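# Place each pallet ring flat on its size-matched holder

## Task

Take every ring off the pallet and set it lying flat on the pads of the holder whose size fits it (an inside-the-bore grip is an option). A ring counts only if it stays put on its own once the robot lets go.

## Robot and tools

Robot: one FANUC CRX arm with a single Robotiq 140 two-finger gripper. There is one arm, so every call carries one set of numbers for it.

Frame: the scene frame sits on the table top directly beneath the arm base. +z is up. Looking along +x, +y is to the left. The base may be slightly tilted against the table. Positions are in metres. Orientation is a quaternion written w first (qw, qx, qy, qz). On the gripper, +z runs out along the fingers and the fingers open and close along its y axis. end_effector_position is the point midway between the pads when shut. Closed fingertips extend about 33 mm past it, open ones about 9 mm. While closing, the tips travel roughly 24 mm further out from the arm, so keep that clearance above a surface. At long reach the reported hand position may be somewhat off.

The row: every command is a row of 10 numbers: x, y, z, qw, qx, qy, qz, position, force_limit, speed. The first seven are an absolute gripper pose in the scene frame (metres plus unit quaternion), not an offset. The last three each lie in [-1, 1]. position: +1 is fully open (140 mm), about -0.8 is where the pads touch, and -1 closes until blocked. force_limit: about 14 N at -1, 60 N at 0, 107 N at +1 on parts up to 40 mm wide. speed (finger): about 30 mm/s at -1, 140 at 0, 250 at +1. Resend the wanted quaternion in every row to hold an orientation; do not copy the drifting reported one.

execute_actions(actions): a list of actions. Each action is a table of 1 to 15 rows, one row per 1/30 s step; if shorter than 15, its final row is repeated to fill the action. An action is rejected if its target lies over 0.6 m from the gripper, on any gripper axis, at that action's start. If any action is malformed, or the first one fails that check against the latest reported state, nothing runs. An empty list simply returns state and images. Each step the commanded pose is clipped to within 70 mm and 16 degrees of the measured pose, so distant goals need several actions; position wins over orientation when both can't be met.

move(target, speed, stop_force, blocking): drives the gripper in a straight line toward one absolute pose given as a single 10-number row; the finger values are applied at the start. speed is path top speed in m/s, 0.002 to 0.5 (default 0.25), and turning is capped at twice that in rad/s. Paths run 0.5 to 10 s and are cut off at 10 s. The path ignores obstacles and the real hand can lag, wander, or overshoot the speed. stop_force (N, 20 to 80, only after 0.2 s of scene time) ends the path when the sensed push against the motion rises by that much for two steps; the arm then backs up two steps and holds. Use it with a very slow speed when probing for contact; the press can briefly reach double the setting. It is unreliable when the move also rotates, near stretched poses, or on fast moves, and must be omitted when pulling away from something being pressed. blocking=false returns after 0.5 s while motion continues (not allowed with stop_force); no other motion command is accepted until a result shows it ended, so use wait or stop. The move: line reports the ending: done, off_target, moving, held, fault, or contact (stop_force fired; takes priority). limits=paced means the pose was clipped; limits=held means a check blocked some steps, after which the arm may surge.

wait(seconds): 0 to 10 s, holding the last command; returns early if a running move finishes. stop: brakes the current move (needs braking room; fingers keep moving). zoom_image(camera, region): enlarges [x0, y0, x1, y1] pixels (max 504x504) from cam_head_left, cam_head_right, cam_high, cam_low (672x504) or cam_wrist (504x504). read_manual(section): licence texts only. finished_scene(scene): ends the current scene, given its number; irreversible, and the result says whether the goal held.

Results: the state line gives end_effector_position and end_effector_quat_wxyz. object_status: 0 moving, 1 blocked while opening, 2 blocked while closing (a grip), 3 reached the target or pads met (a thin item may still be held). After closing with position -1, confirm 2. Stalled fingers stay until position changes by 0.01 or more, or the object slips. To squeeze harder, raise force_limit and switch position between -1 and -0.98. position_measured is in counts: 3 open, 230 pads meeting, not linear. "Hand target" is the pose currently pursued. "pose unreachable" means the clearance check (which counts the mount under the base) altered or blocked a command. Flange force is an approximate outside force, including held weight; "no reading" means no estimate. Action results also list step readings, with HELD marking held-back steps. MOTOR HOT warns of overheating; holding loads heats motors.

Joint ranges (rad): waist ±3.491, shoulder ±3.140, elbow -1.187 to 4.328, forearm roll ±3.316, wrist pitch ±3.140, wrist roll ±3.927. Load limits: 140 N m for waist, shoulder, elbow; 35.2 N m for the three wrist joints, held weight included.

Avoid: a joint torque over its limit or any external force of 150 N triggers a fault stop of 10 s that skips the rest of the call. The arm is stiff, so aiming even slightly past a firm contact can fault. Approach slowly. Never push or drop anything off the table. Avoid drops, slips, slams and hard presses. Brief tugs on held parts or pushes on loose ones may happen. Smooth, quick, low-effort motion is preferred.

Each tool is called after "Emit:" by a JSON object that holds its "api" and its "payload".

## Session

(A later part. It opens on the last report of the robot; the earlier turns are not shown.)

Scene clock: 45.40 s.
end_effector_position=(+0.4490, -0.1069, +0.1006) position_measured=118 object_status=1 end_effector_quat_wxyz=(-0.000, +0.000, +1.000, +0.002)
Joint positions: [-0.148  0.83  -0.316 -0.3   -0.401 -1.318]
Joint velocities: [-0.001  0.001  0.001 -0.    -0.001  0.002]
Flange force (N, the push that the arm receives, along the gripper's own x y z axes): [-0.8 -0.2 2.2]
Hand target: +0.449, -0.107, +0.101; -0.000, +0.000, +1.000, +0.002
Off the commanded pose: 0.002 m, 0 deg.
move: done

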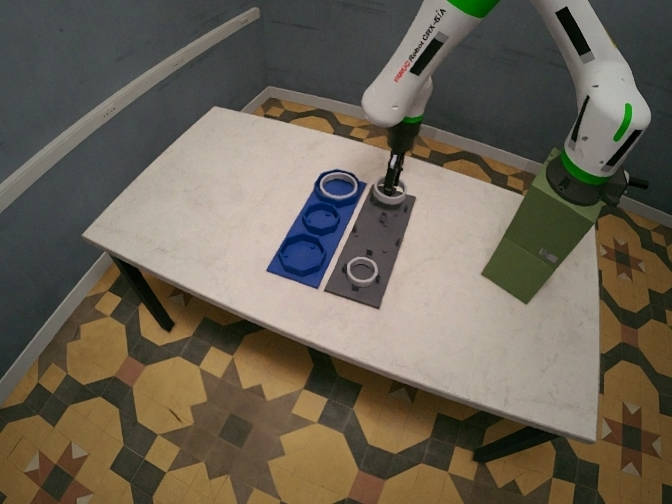

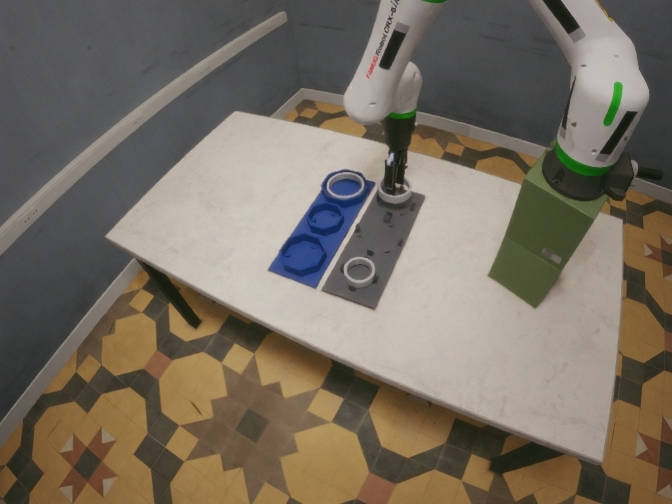

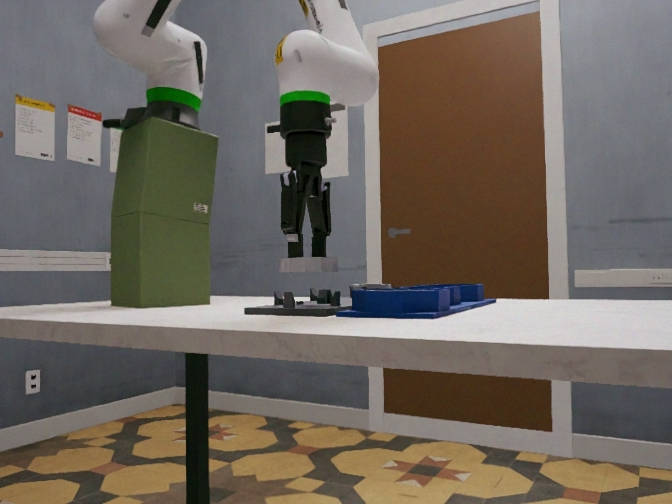

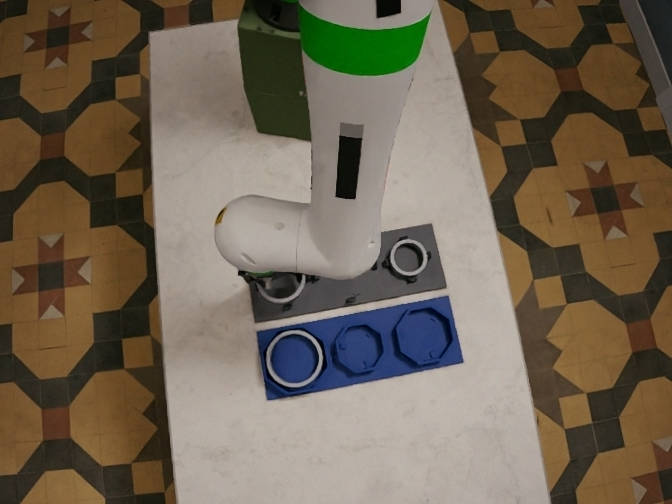

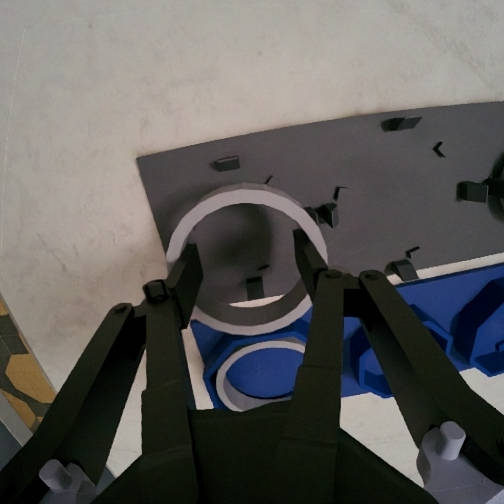

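Emit:
{"api": "move", "payload": {"target": [0.447,-0.113,0.066,0,0,1,0,1,0.3,-0.5], "speed": 0.05}}

Scene clock: 48.67 s.
end_effector_position=(+0.4470, -0.1129, +0.0661) position_measured=118 object_status=1 end_effector_quat_wxyz=(+0.000, +0.000, +1.000, +0.000)
Joint positions: [-0.153  0.916 -0.278 -0.329 -0.355 -1.281]
Joint velocities: [ 0.001  0.001  0.001  0.001 -0.    -0.   ]
Flange force (N, the push that the arm receives, along the gripper's own x y z axes): [-1.8 1.2 2.7]
Hand target: +0.447, -0.113, +0.066; +0.000, +0.000, +1.000, +0.000
Off the commanded pose: 0.000 m, 0 deg.
move: done

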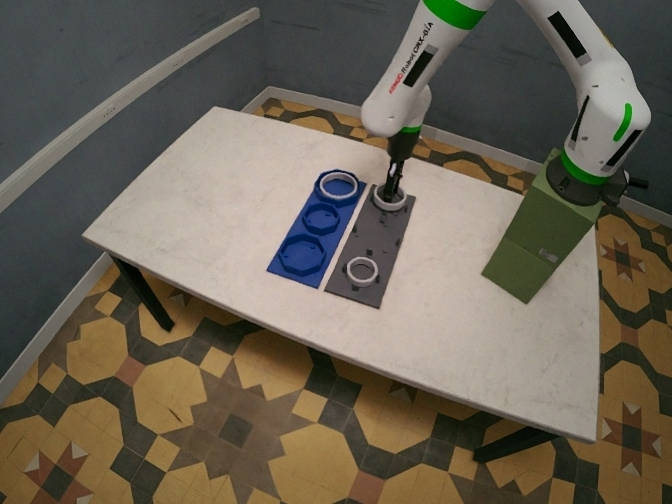

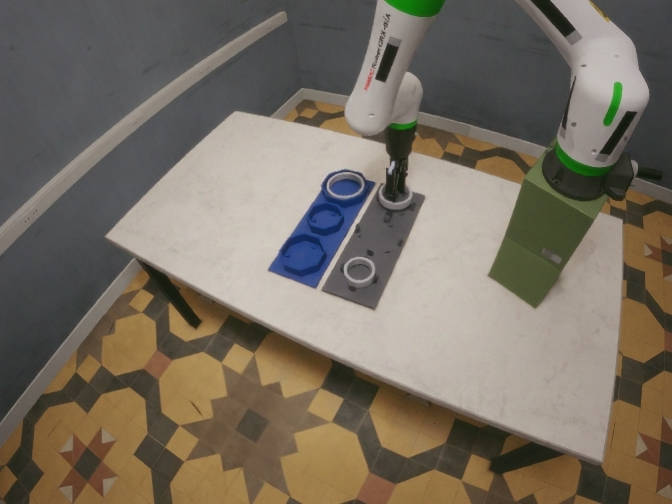

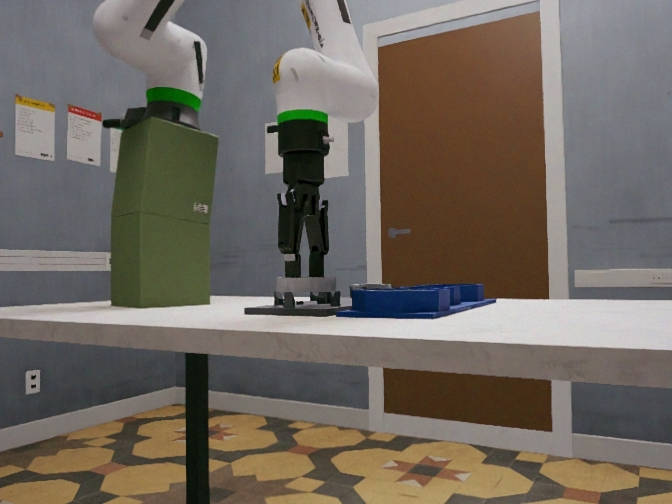

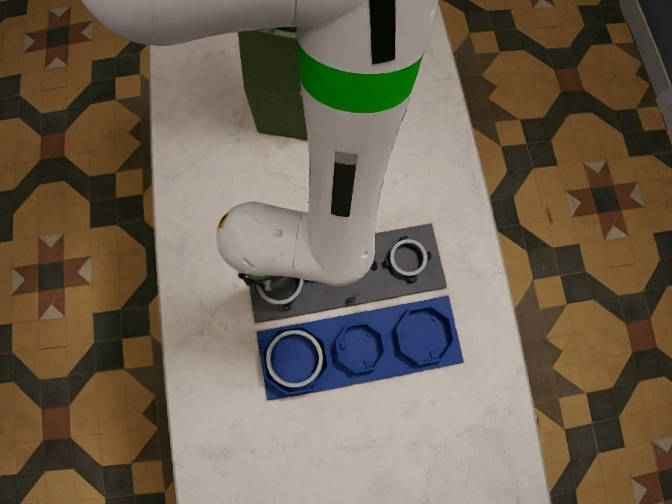

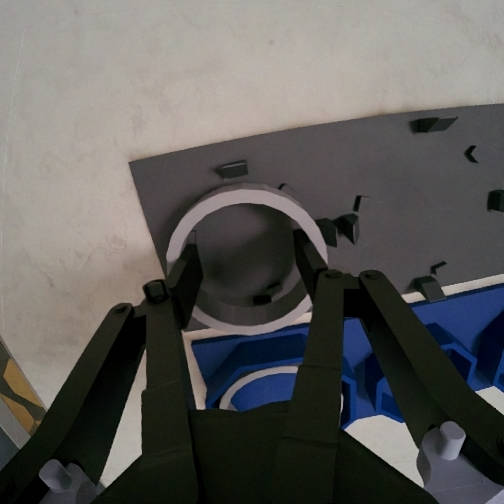

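Emit:
{"api": "move", "payload": {"target": [0.447,-0.112,0.036,0,0,1,0,1,0.3,-0.5], "speed": 0.008, "stop_force": 20}}

Scene clock: 52.57 s.
end_effector_position=(+0.4468, -0.1123, +0.0533) position_measured=117 object_status=1 end_effector_quat_wxyz=(-0.000, +0.000, +1.000, +0.000)
Joint positions: [-0.15   0.948 -0.261 -0.343 -0.341 -1.27 ]
Joint velocities: [ 0.    -0.004 -0.002  0.006 -0.004 -0.004]
Flange force (N, the push that the arm receives, along the gripper's own x y z axes): [-7.9 8.9 1.7]
Hand target: +0.447, -0.112, +0.054; +0.000, -0.000, +1.000, +0.000
Off the commanded pose: 0.017 m, 0 deg.
move: contact

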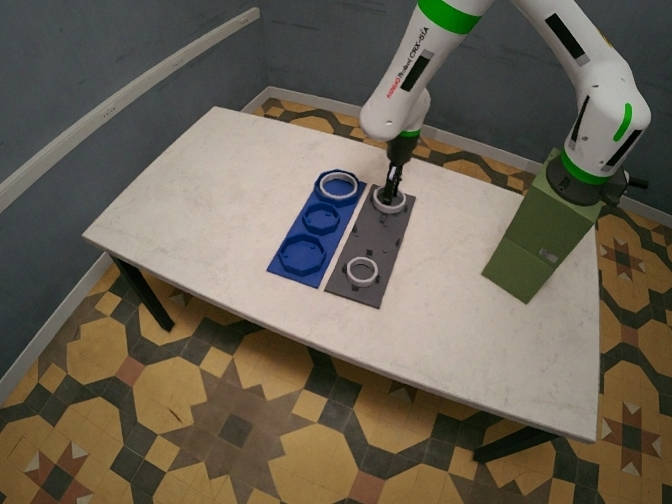

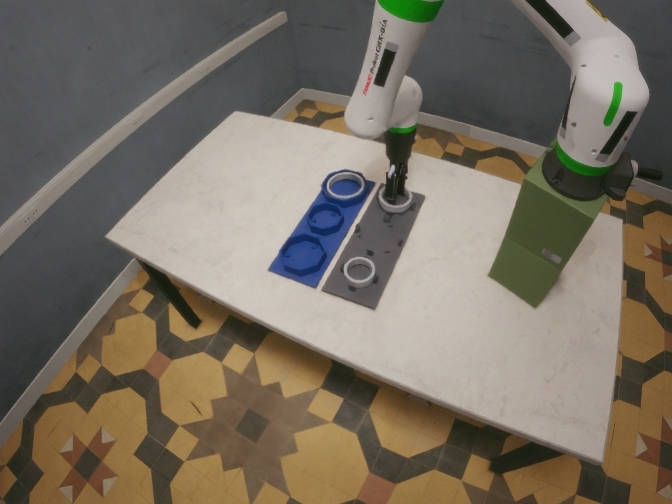

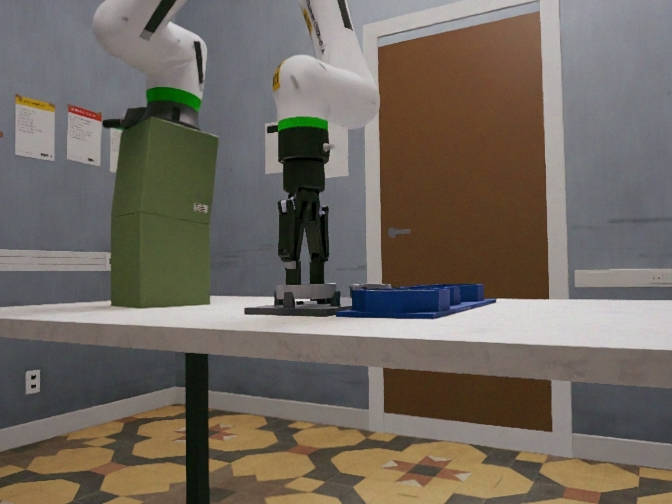

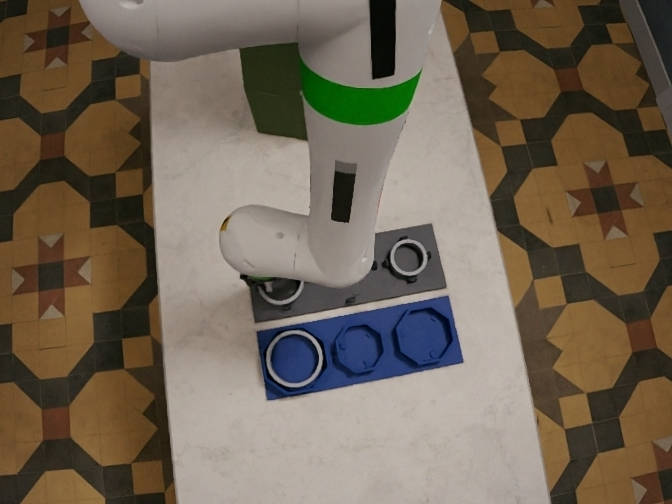

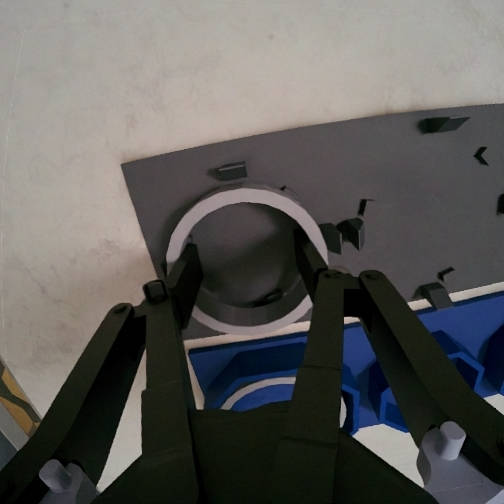

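Emit:
{"api": "move", "payload": {"target": [0.445,-0.1095,0.057,0,0,1,0,1,0.3,-0.5], "speed": 0.01}}

Emit:
{"api": "move", "payload": {"target": [0.445,-0.1095,0.036,0,0,1,0,1,0.3,-0.5], "speed": 0.008, "stop_force": 20}}

Scene clock: 56.87 s.
end_effector_position=(+0.4450, -0.1095, +0.0570) position_measured=117 object_status=1 end_effector_quat_wxyz=(-0.000, +0.000, +1.000, -0.000)
Joint positions: [-0.144  0.936 -0.273 -0.342 -0.34  -1.276]
Joint velocities: [-0.    -0.    -0.     0.     0.     0.001]
Flange force (N, the push that the arm receives, along the gripper's own x y z axes): [-1.3 0.6 3.1]
Hand target: +0.445, -0.110, +0.057; -0.000, -0.000, +1.000, -0.000
Off the commanded pose: 0.000 m, 0 deg.
move: done

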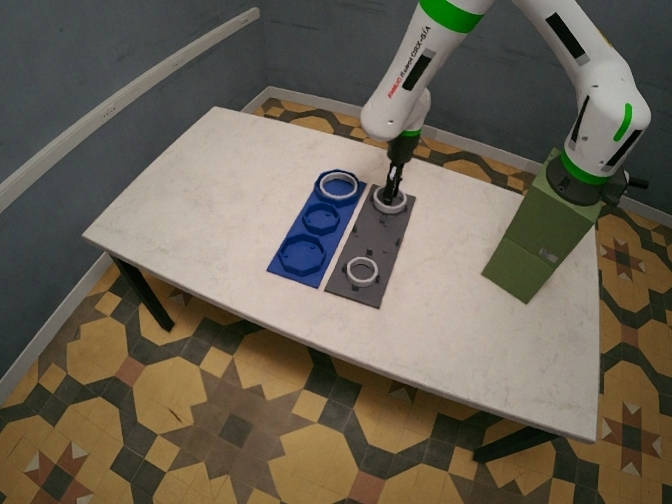

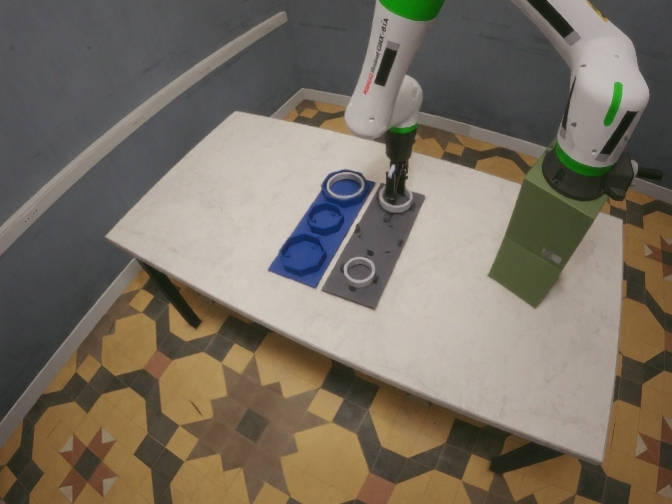

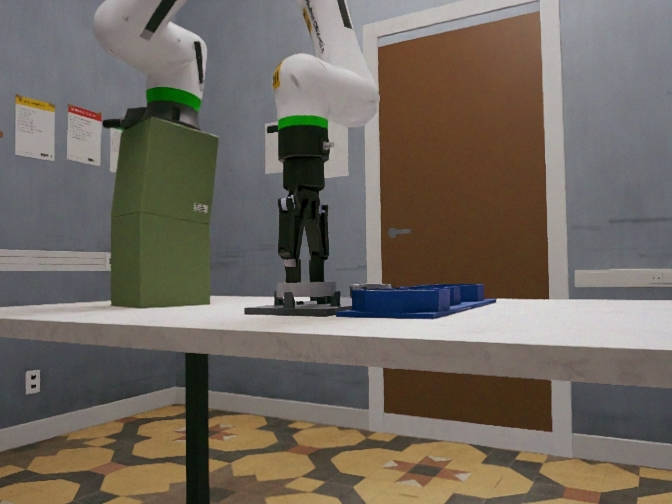

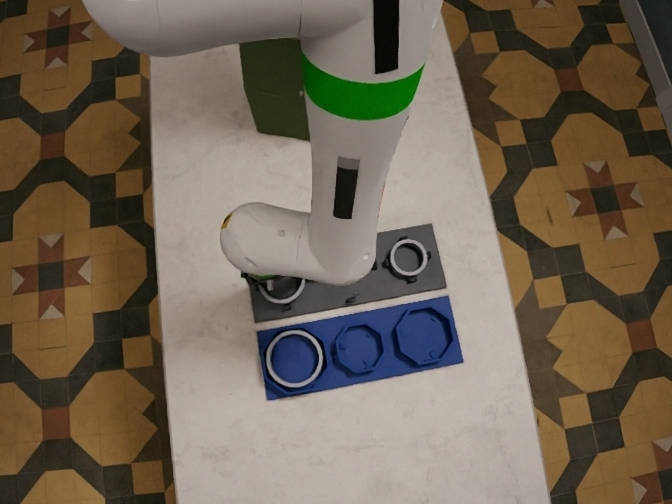

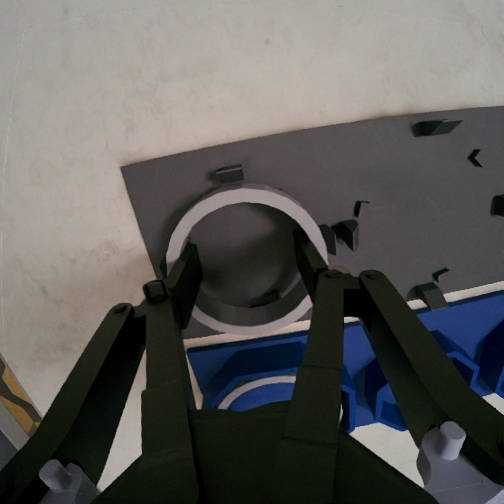

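Scene clock: 58.60 s.
end_effector_position=(+0.4449, -0.1095, +0.0456) position_measured=117 object_status=1 end_effector_quat_wxyz=(+0.000, +0.000, +1.000, +0.000)
Joint positions: [-0.142  0.964 -0.257 -0.355 -0.328 -1.265]
Joint velocities: [-0.001 -0.003 -0.003  0.004 -0.009 -0.005]
Flange force (N, the push that the arm receives, along the gripper's own x y z axes): [-5.5 -2.9 -8.2]
Hand target: +0.445, -0.110, +0.046; +0.000, -0.000, +1.000, +0.000
Off the commanded pose: 0.010 m, 0 deg.
move: contact

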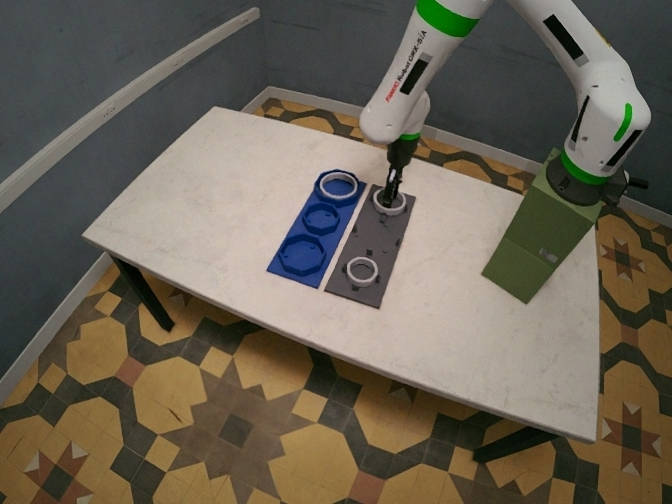

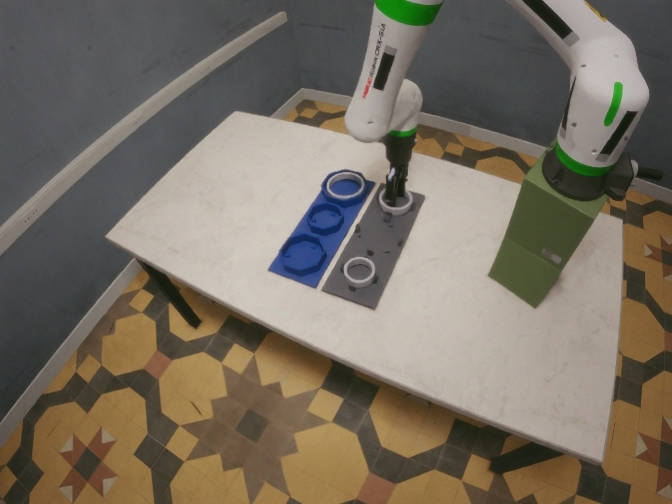

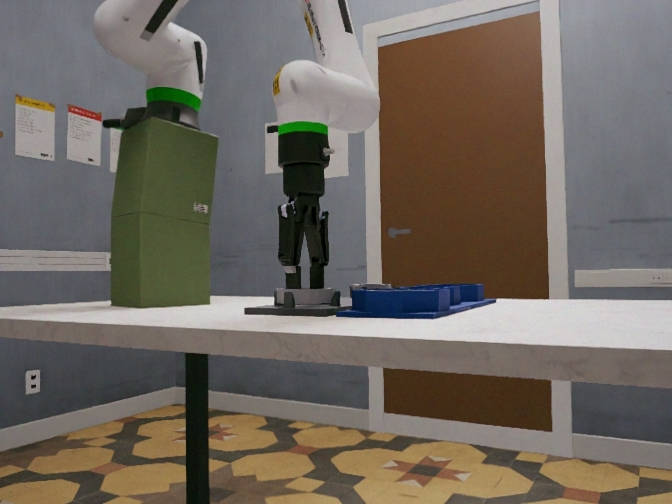

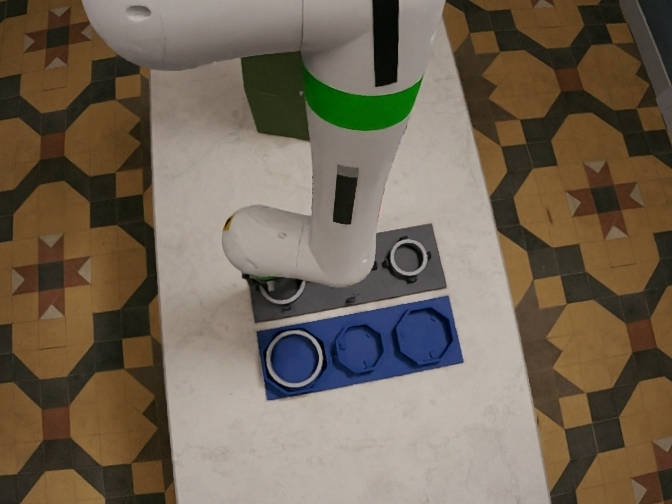

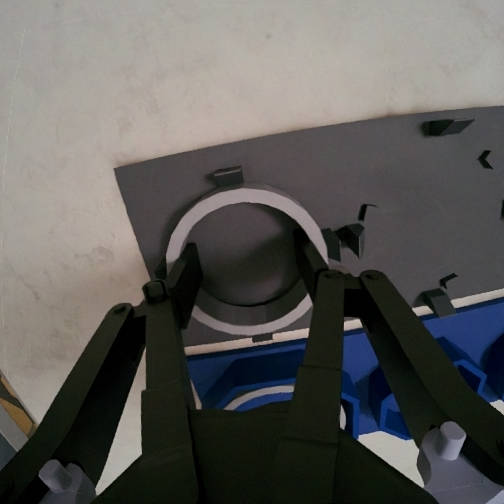

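The medium ring is seated; releasing it and heading to the large ring.

Emit:
{"api": "move", "payload": {"target": [0.445,-0.1095,0.046,0,0,1,0,-0.2,0.3,-0.5], "speed": 0.01}}

Emit:
{"api": "move", "payload": {"target": [0.445,-0.1095,0.09,0,0,1,0,-0.2,0.3,0], "speed": 0.1}}

Emit:
{"api": "move", "payload": {"target": [0.623,-0.101,0.07,0,0,1,0,0.05,0.3,0], "speed": 0.2}}

Scene clock: 61.00 s.
end_effector_position=(+0.4450, -0.1095, +0.0460) position_measured=154 object_status=3 end_effector_quat_wxyz=(-0.000, -0.000, +1.000, +0.000)
Joint positions: [-0.142  0.963 -0.257 -0.354 -0.329 -1.266]
Joint velocities: [ 0.  0.  0. -0. -0. -0.]
Flange force (N, the push that the arm receives, along the gripper's own x y z axes): [-1.2 0.7 -2.1]
Hand target: +0.445, -0.110, +0.046; -0.000, +0.000, +1.000, -0.000
Off the commanded pose: 0.000 m, 0 deg.
move: done

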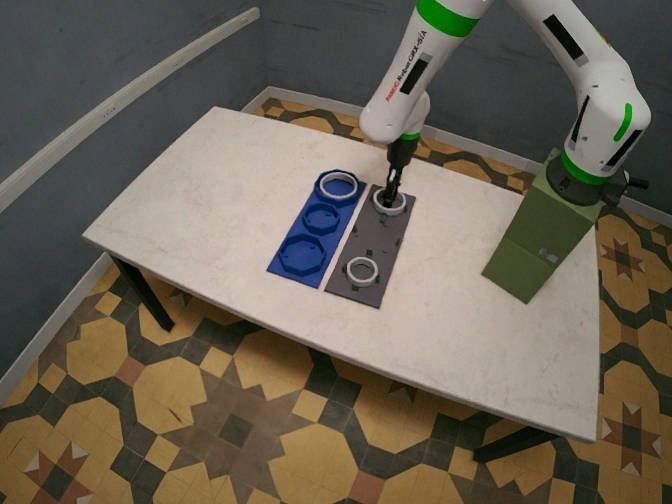

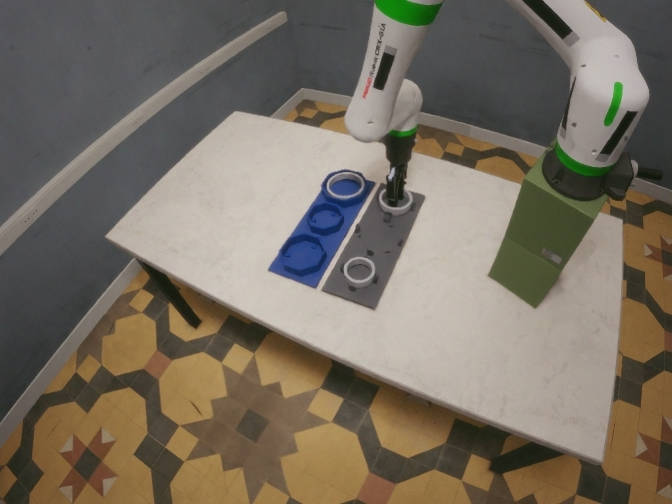

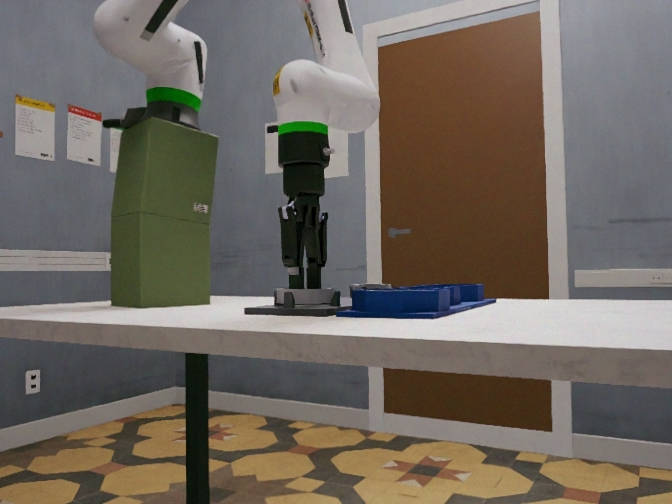

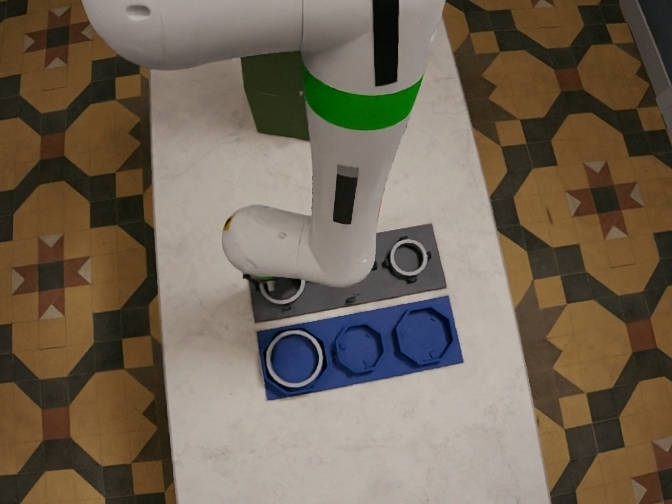

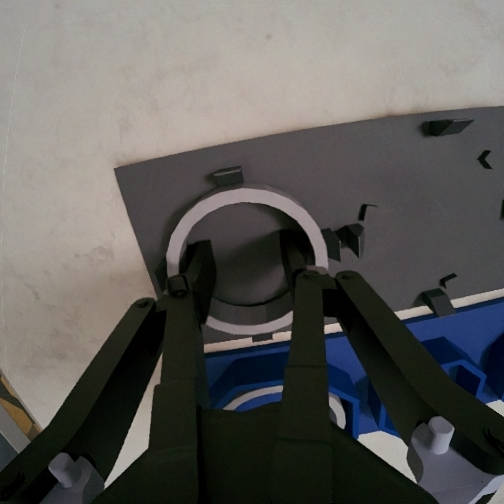

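Scene clock: 61.77 s.
end_effector_position=(+0.4450, -0.1095, +0.0899) position_measured=154 object_status=3 end_effector_quat_wxyz=(-0.000, +0.000, +1.000, -0.000)
Joint positions: [-0.149  0.854 -0.315 -0.308 -0.378 -1.308]
Joint velocities: [-0.    -0.001 -0.     0.    -0.    -0.001]
Flange force (N, the push that the arm receives, along the gripper's own x y z axes): [-1.2 1.0 -1.3]
Hand target: +0.445, -0.110, +0.090; -0.000, -0.000, +1.000, -0.000
Off the commanded pose: 0.000 m, 0 deg.
move: done

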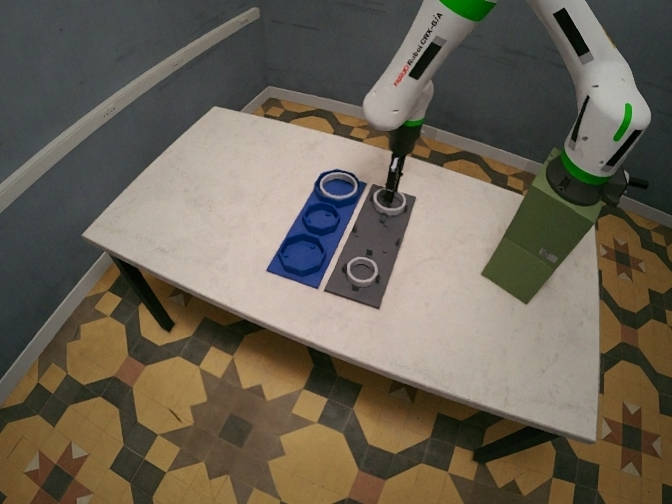

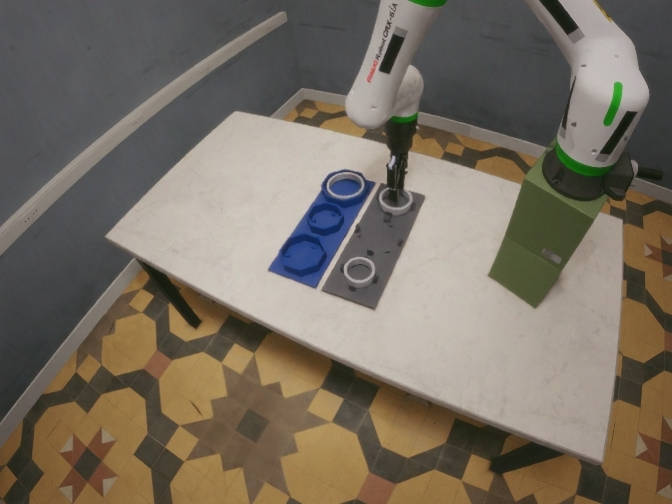

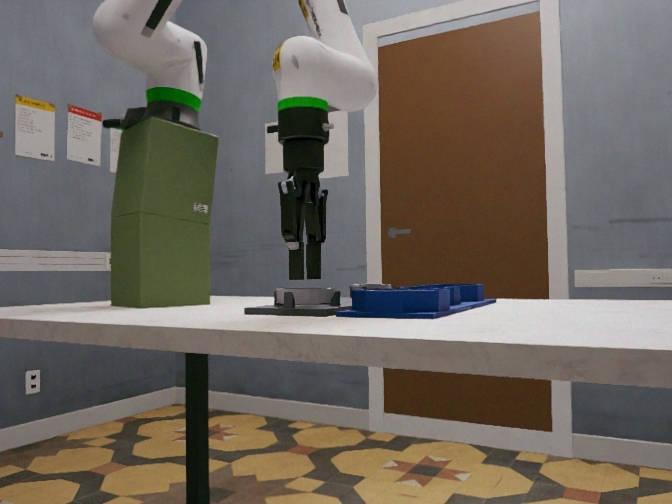

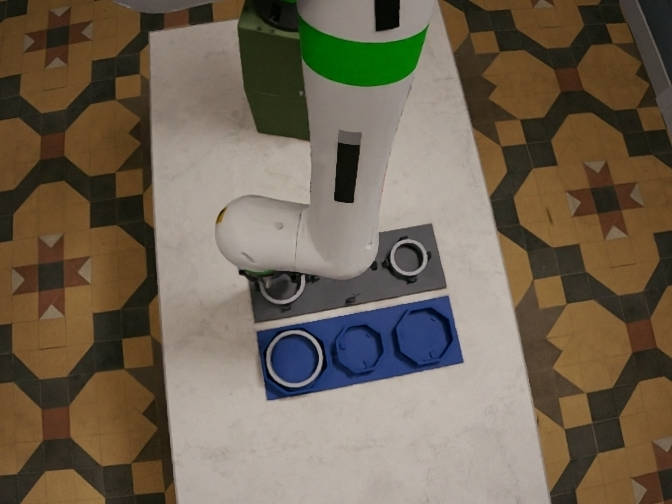

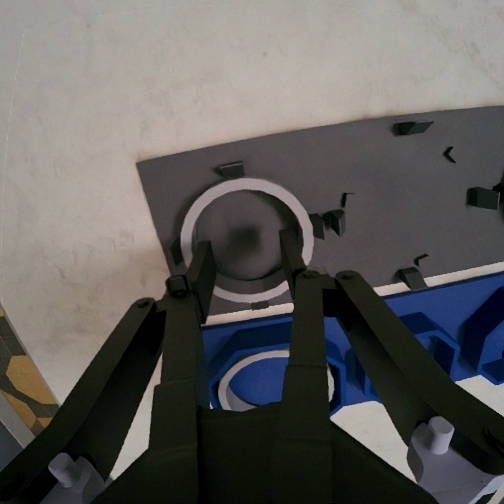

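Scene clock: 63.10 s.
end_effector_position=(+0.6231, -0.1013, +0.0695) position_measured=123 object_status=3 end_effector_quat_wxyz=(-0.000, -0.000, +1.000, -0.000)
Joint positions: [-0.132  1.083  0.203 -0.183 -0.657 -1.466]
Joint velocities: [-0.002  0.     0.001  0.    -0.001 -0.   ]
Flange force (N, the push that the arm receives, along the gripper's own x y z axes): [0.2 -0.6 -2.2]
Hand target: +0.623, -0.101, +0.069; -0.000, -0.000, +1.000, -0.000
Off the commanded pose: 0.001 m, 0 deg.
move: done

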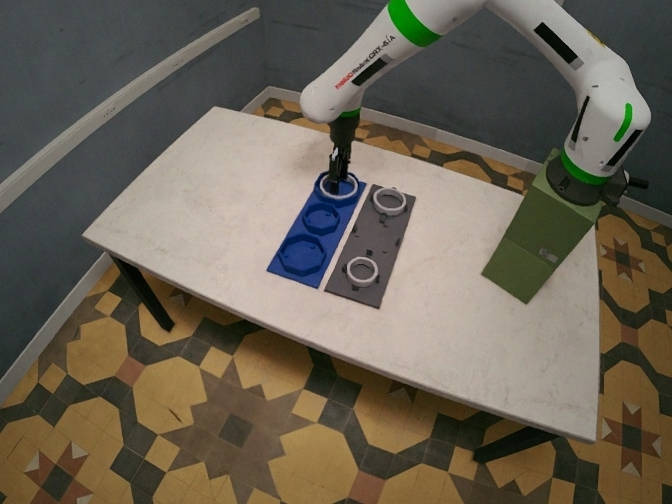

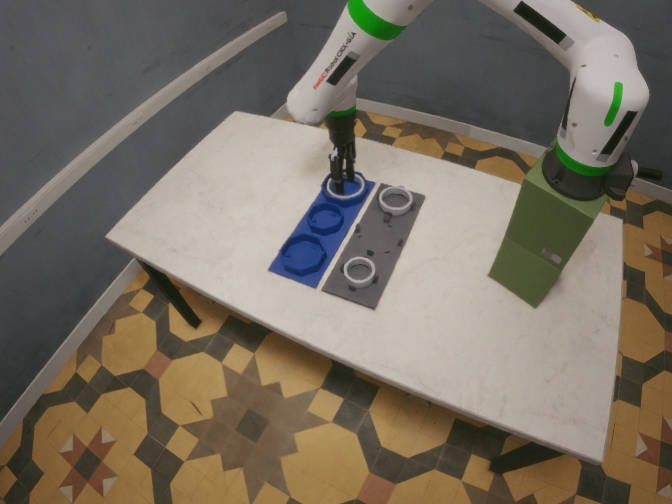

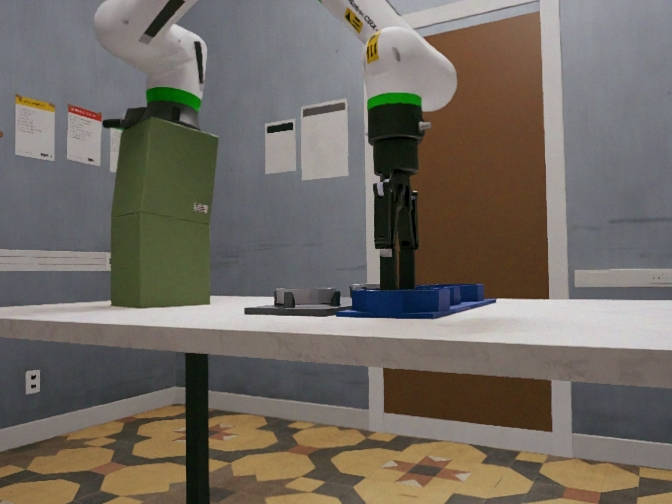

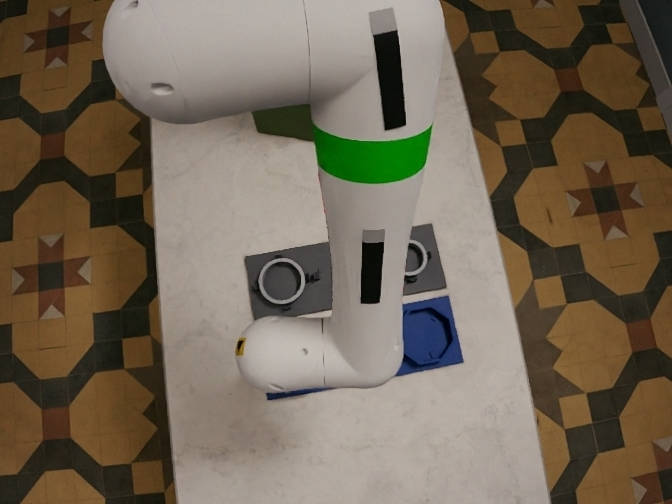

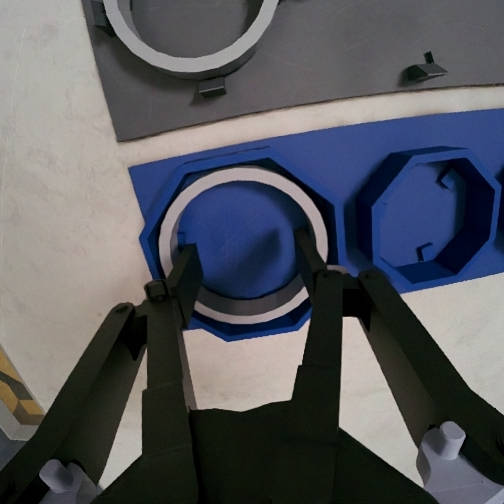

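Emit:
{"api": "move", "payload": {"target": [0.624,-0.104,0.039,0,0,1,0,0.05,0.3,0], "speed": 0.04, "stop_force": 20}}

Emit:
{"api": "move", "payload": {"target": [0.624,-0.104,0.039,0,0,1,0,1,0.3,-0.5], "speed": 0.01}}

Scene clock: 66.67 s.
end_effector_position=(+0.6240, -0.1040, +0.0390) position_measured=123 object_status=3 end_effector_quat_wxyz=(+0.000, +0.000, +1.000, +0.000)
Joint positions: [-0.132  1.147  0.241 -0.19  -0.632 -1.458]
Joint velocities: [ 0.001  0.    -0.     0.001 -0.    -0.001]
Flange force (N, the push that the arm receives, along the gripper's own x y z axes): [-2.1 0.6 -0.9]
Hand target: +0.624, -0.104, +0.039; +0.000, +0.000, +1.000, +0.000
Off the commanded pose: 0.000 m, 0 deg.
move: done

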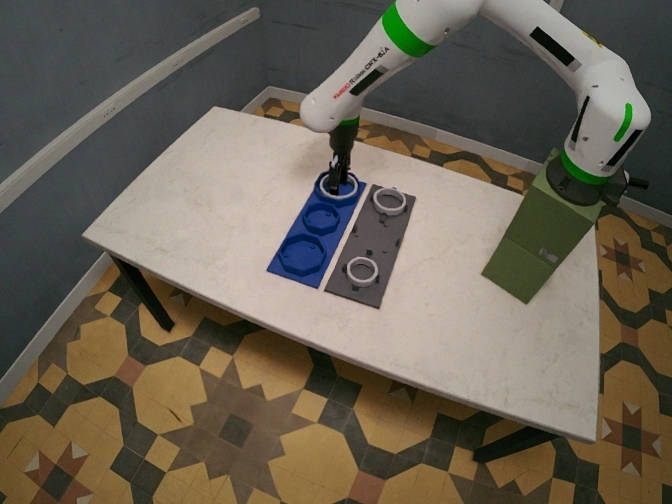

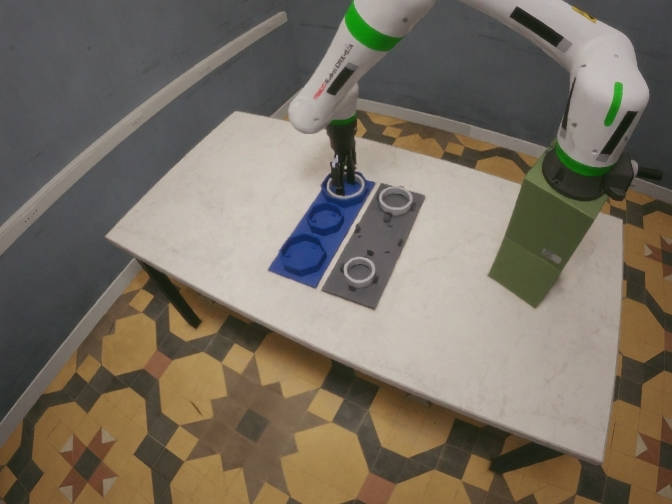

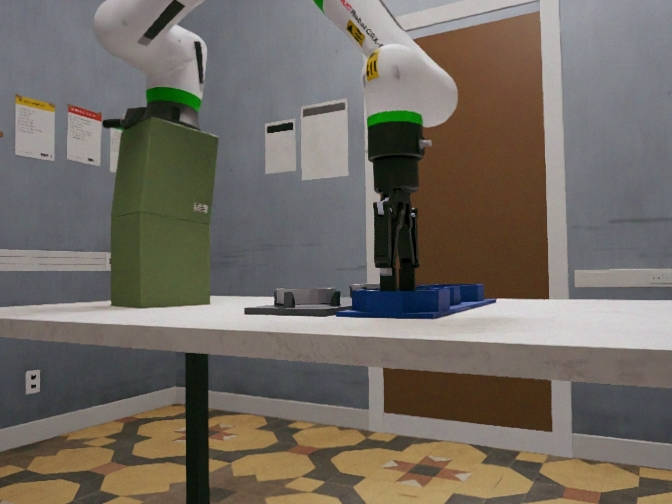

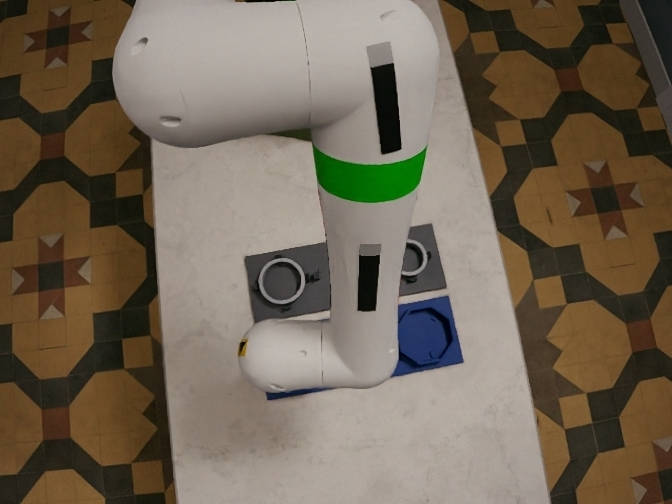

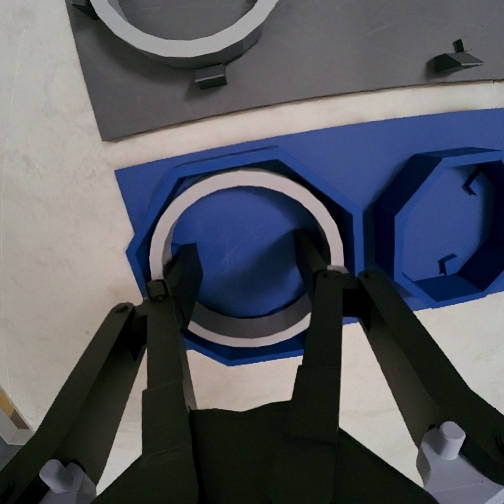

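Scene clock: 67.37 s.
end_effector_position=(+0.6240, -0.1039, +0.0390) position_measured=83 object_status=1 end_effector_quat_wxyz=(+0.000, -0.000, +1.000, -0.000)
Joint positions: [-0.132  1.147  0.241 -0.19  -0.632 -1.458]
Joint velocities: [-0.001  0.     0.001  0.001 -0.001 -0.002]
Flange force (N, the push that the arm receives, along the gripper's own x y z axes): [-3.5 -0.9 4.2]
Hand target: +0.624, -0.104, +0.039; +0.000, -0.000, +1.000, -0.000
Off the commanded pose: 0.000 m, 0 deg.
move: done

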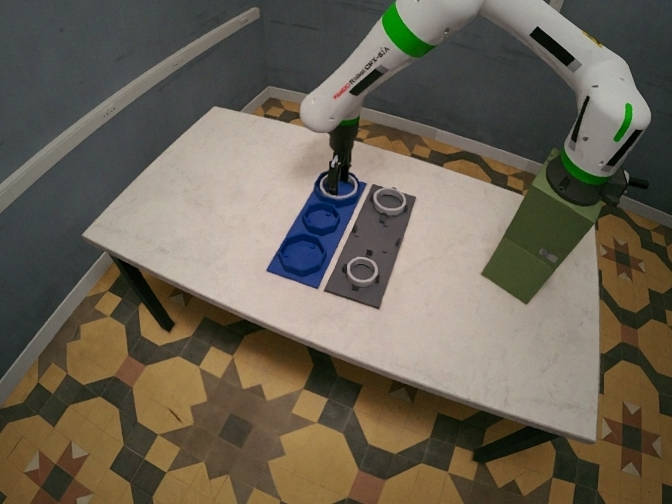

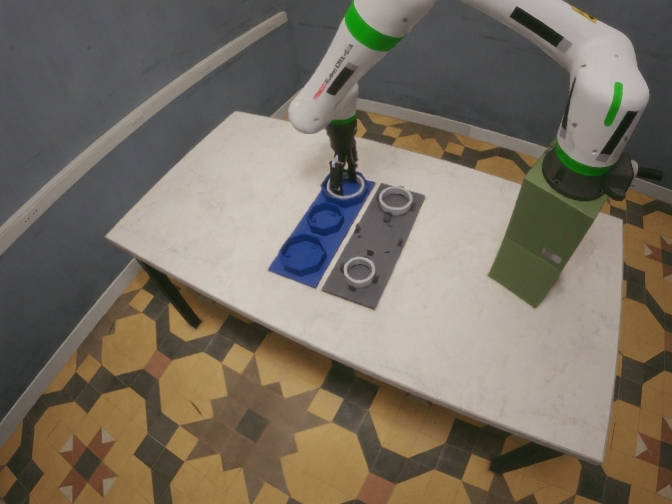

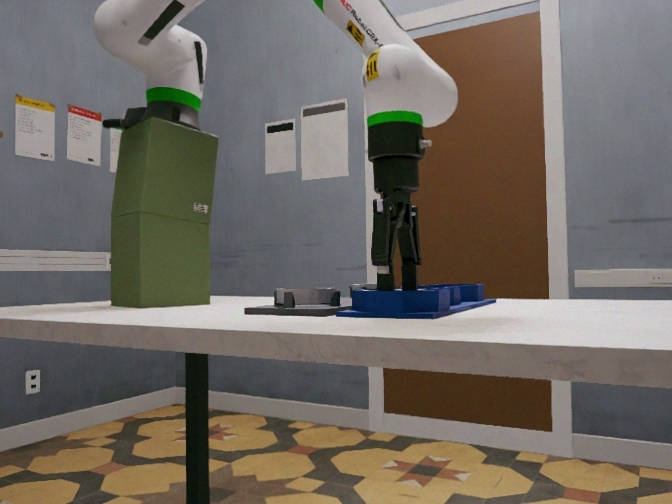

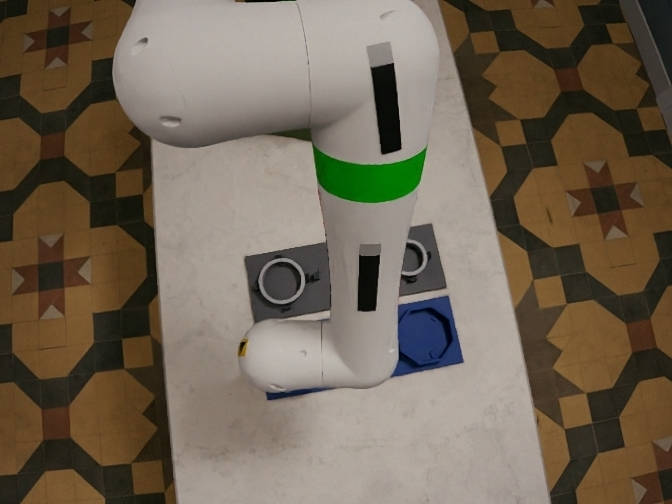

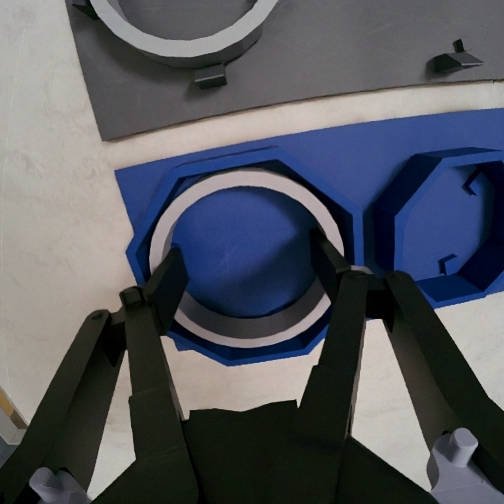

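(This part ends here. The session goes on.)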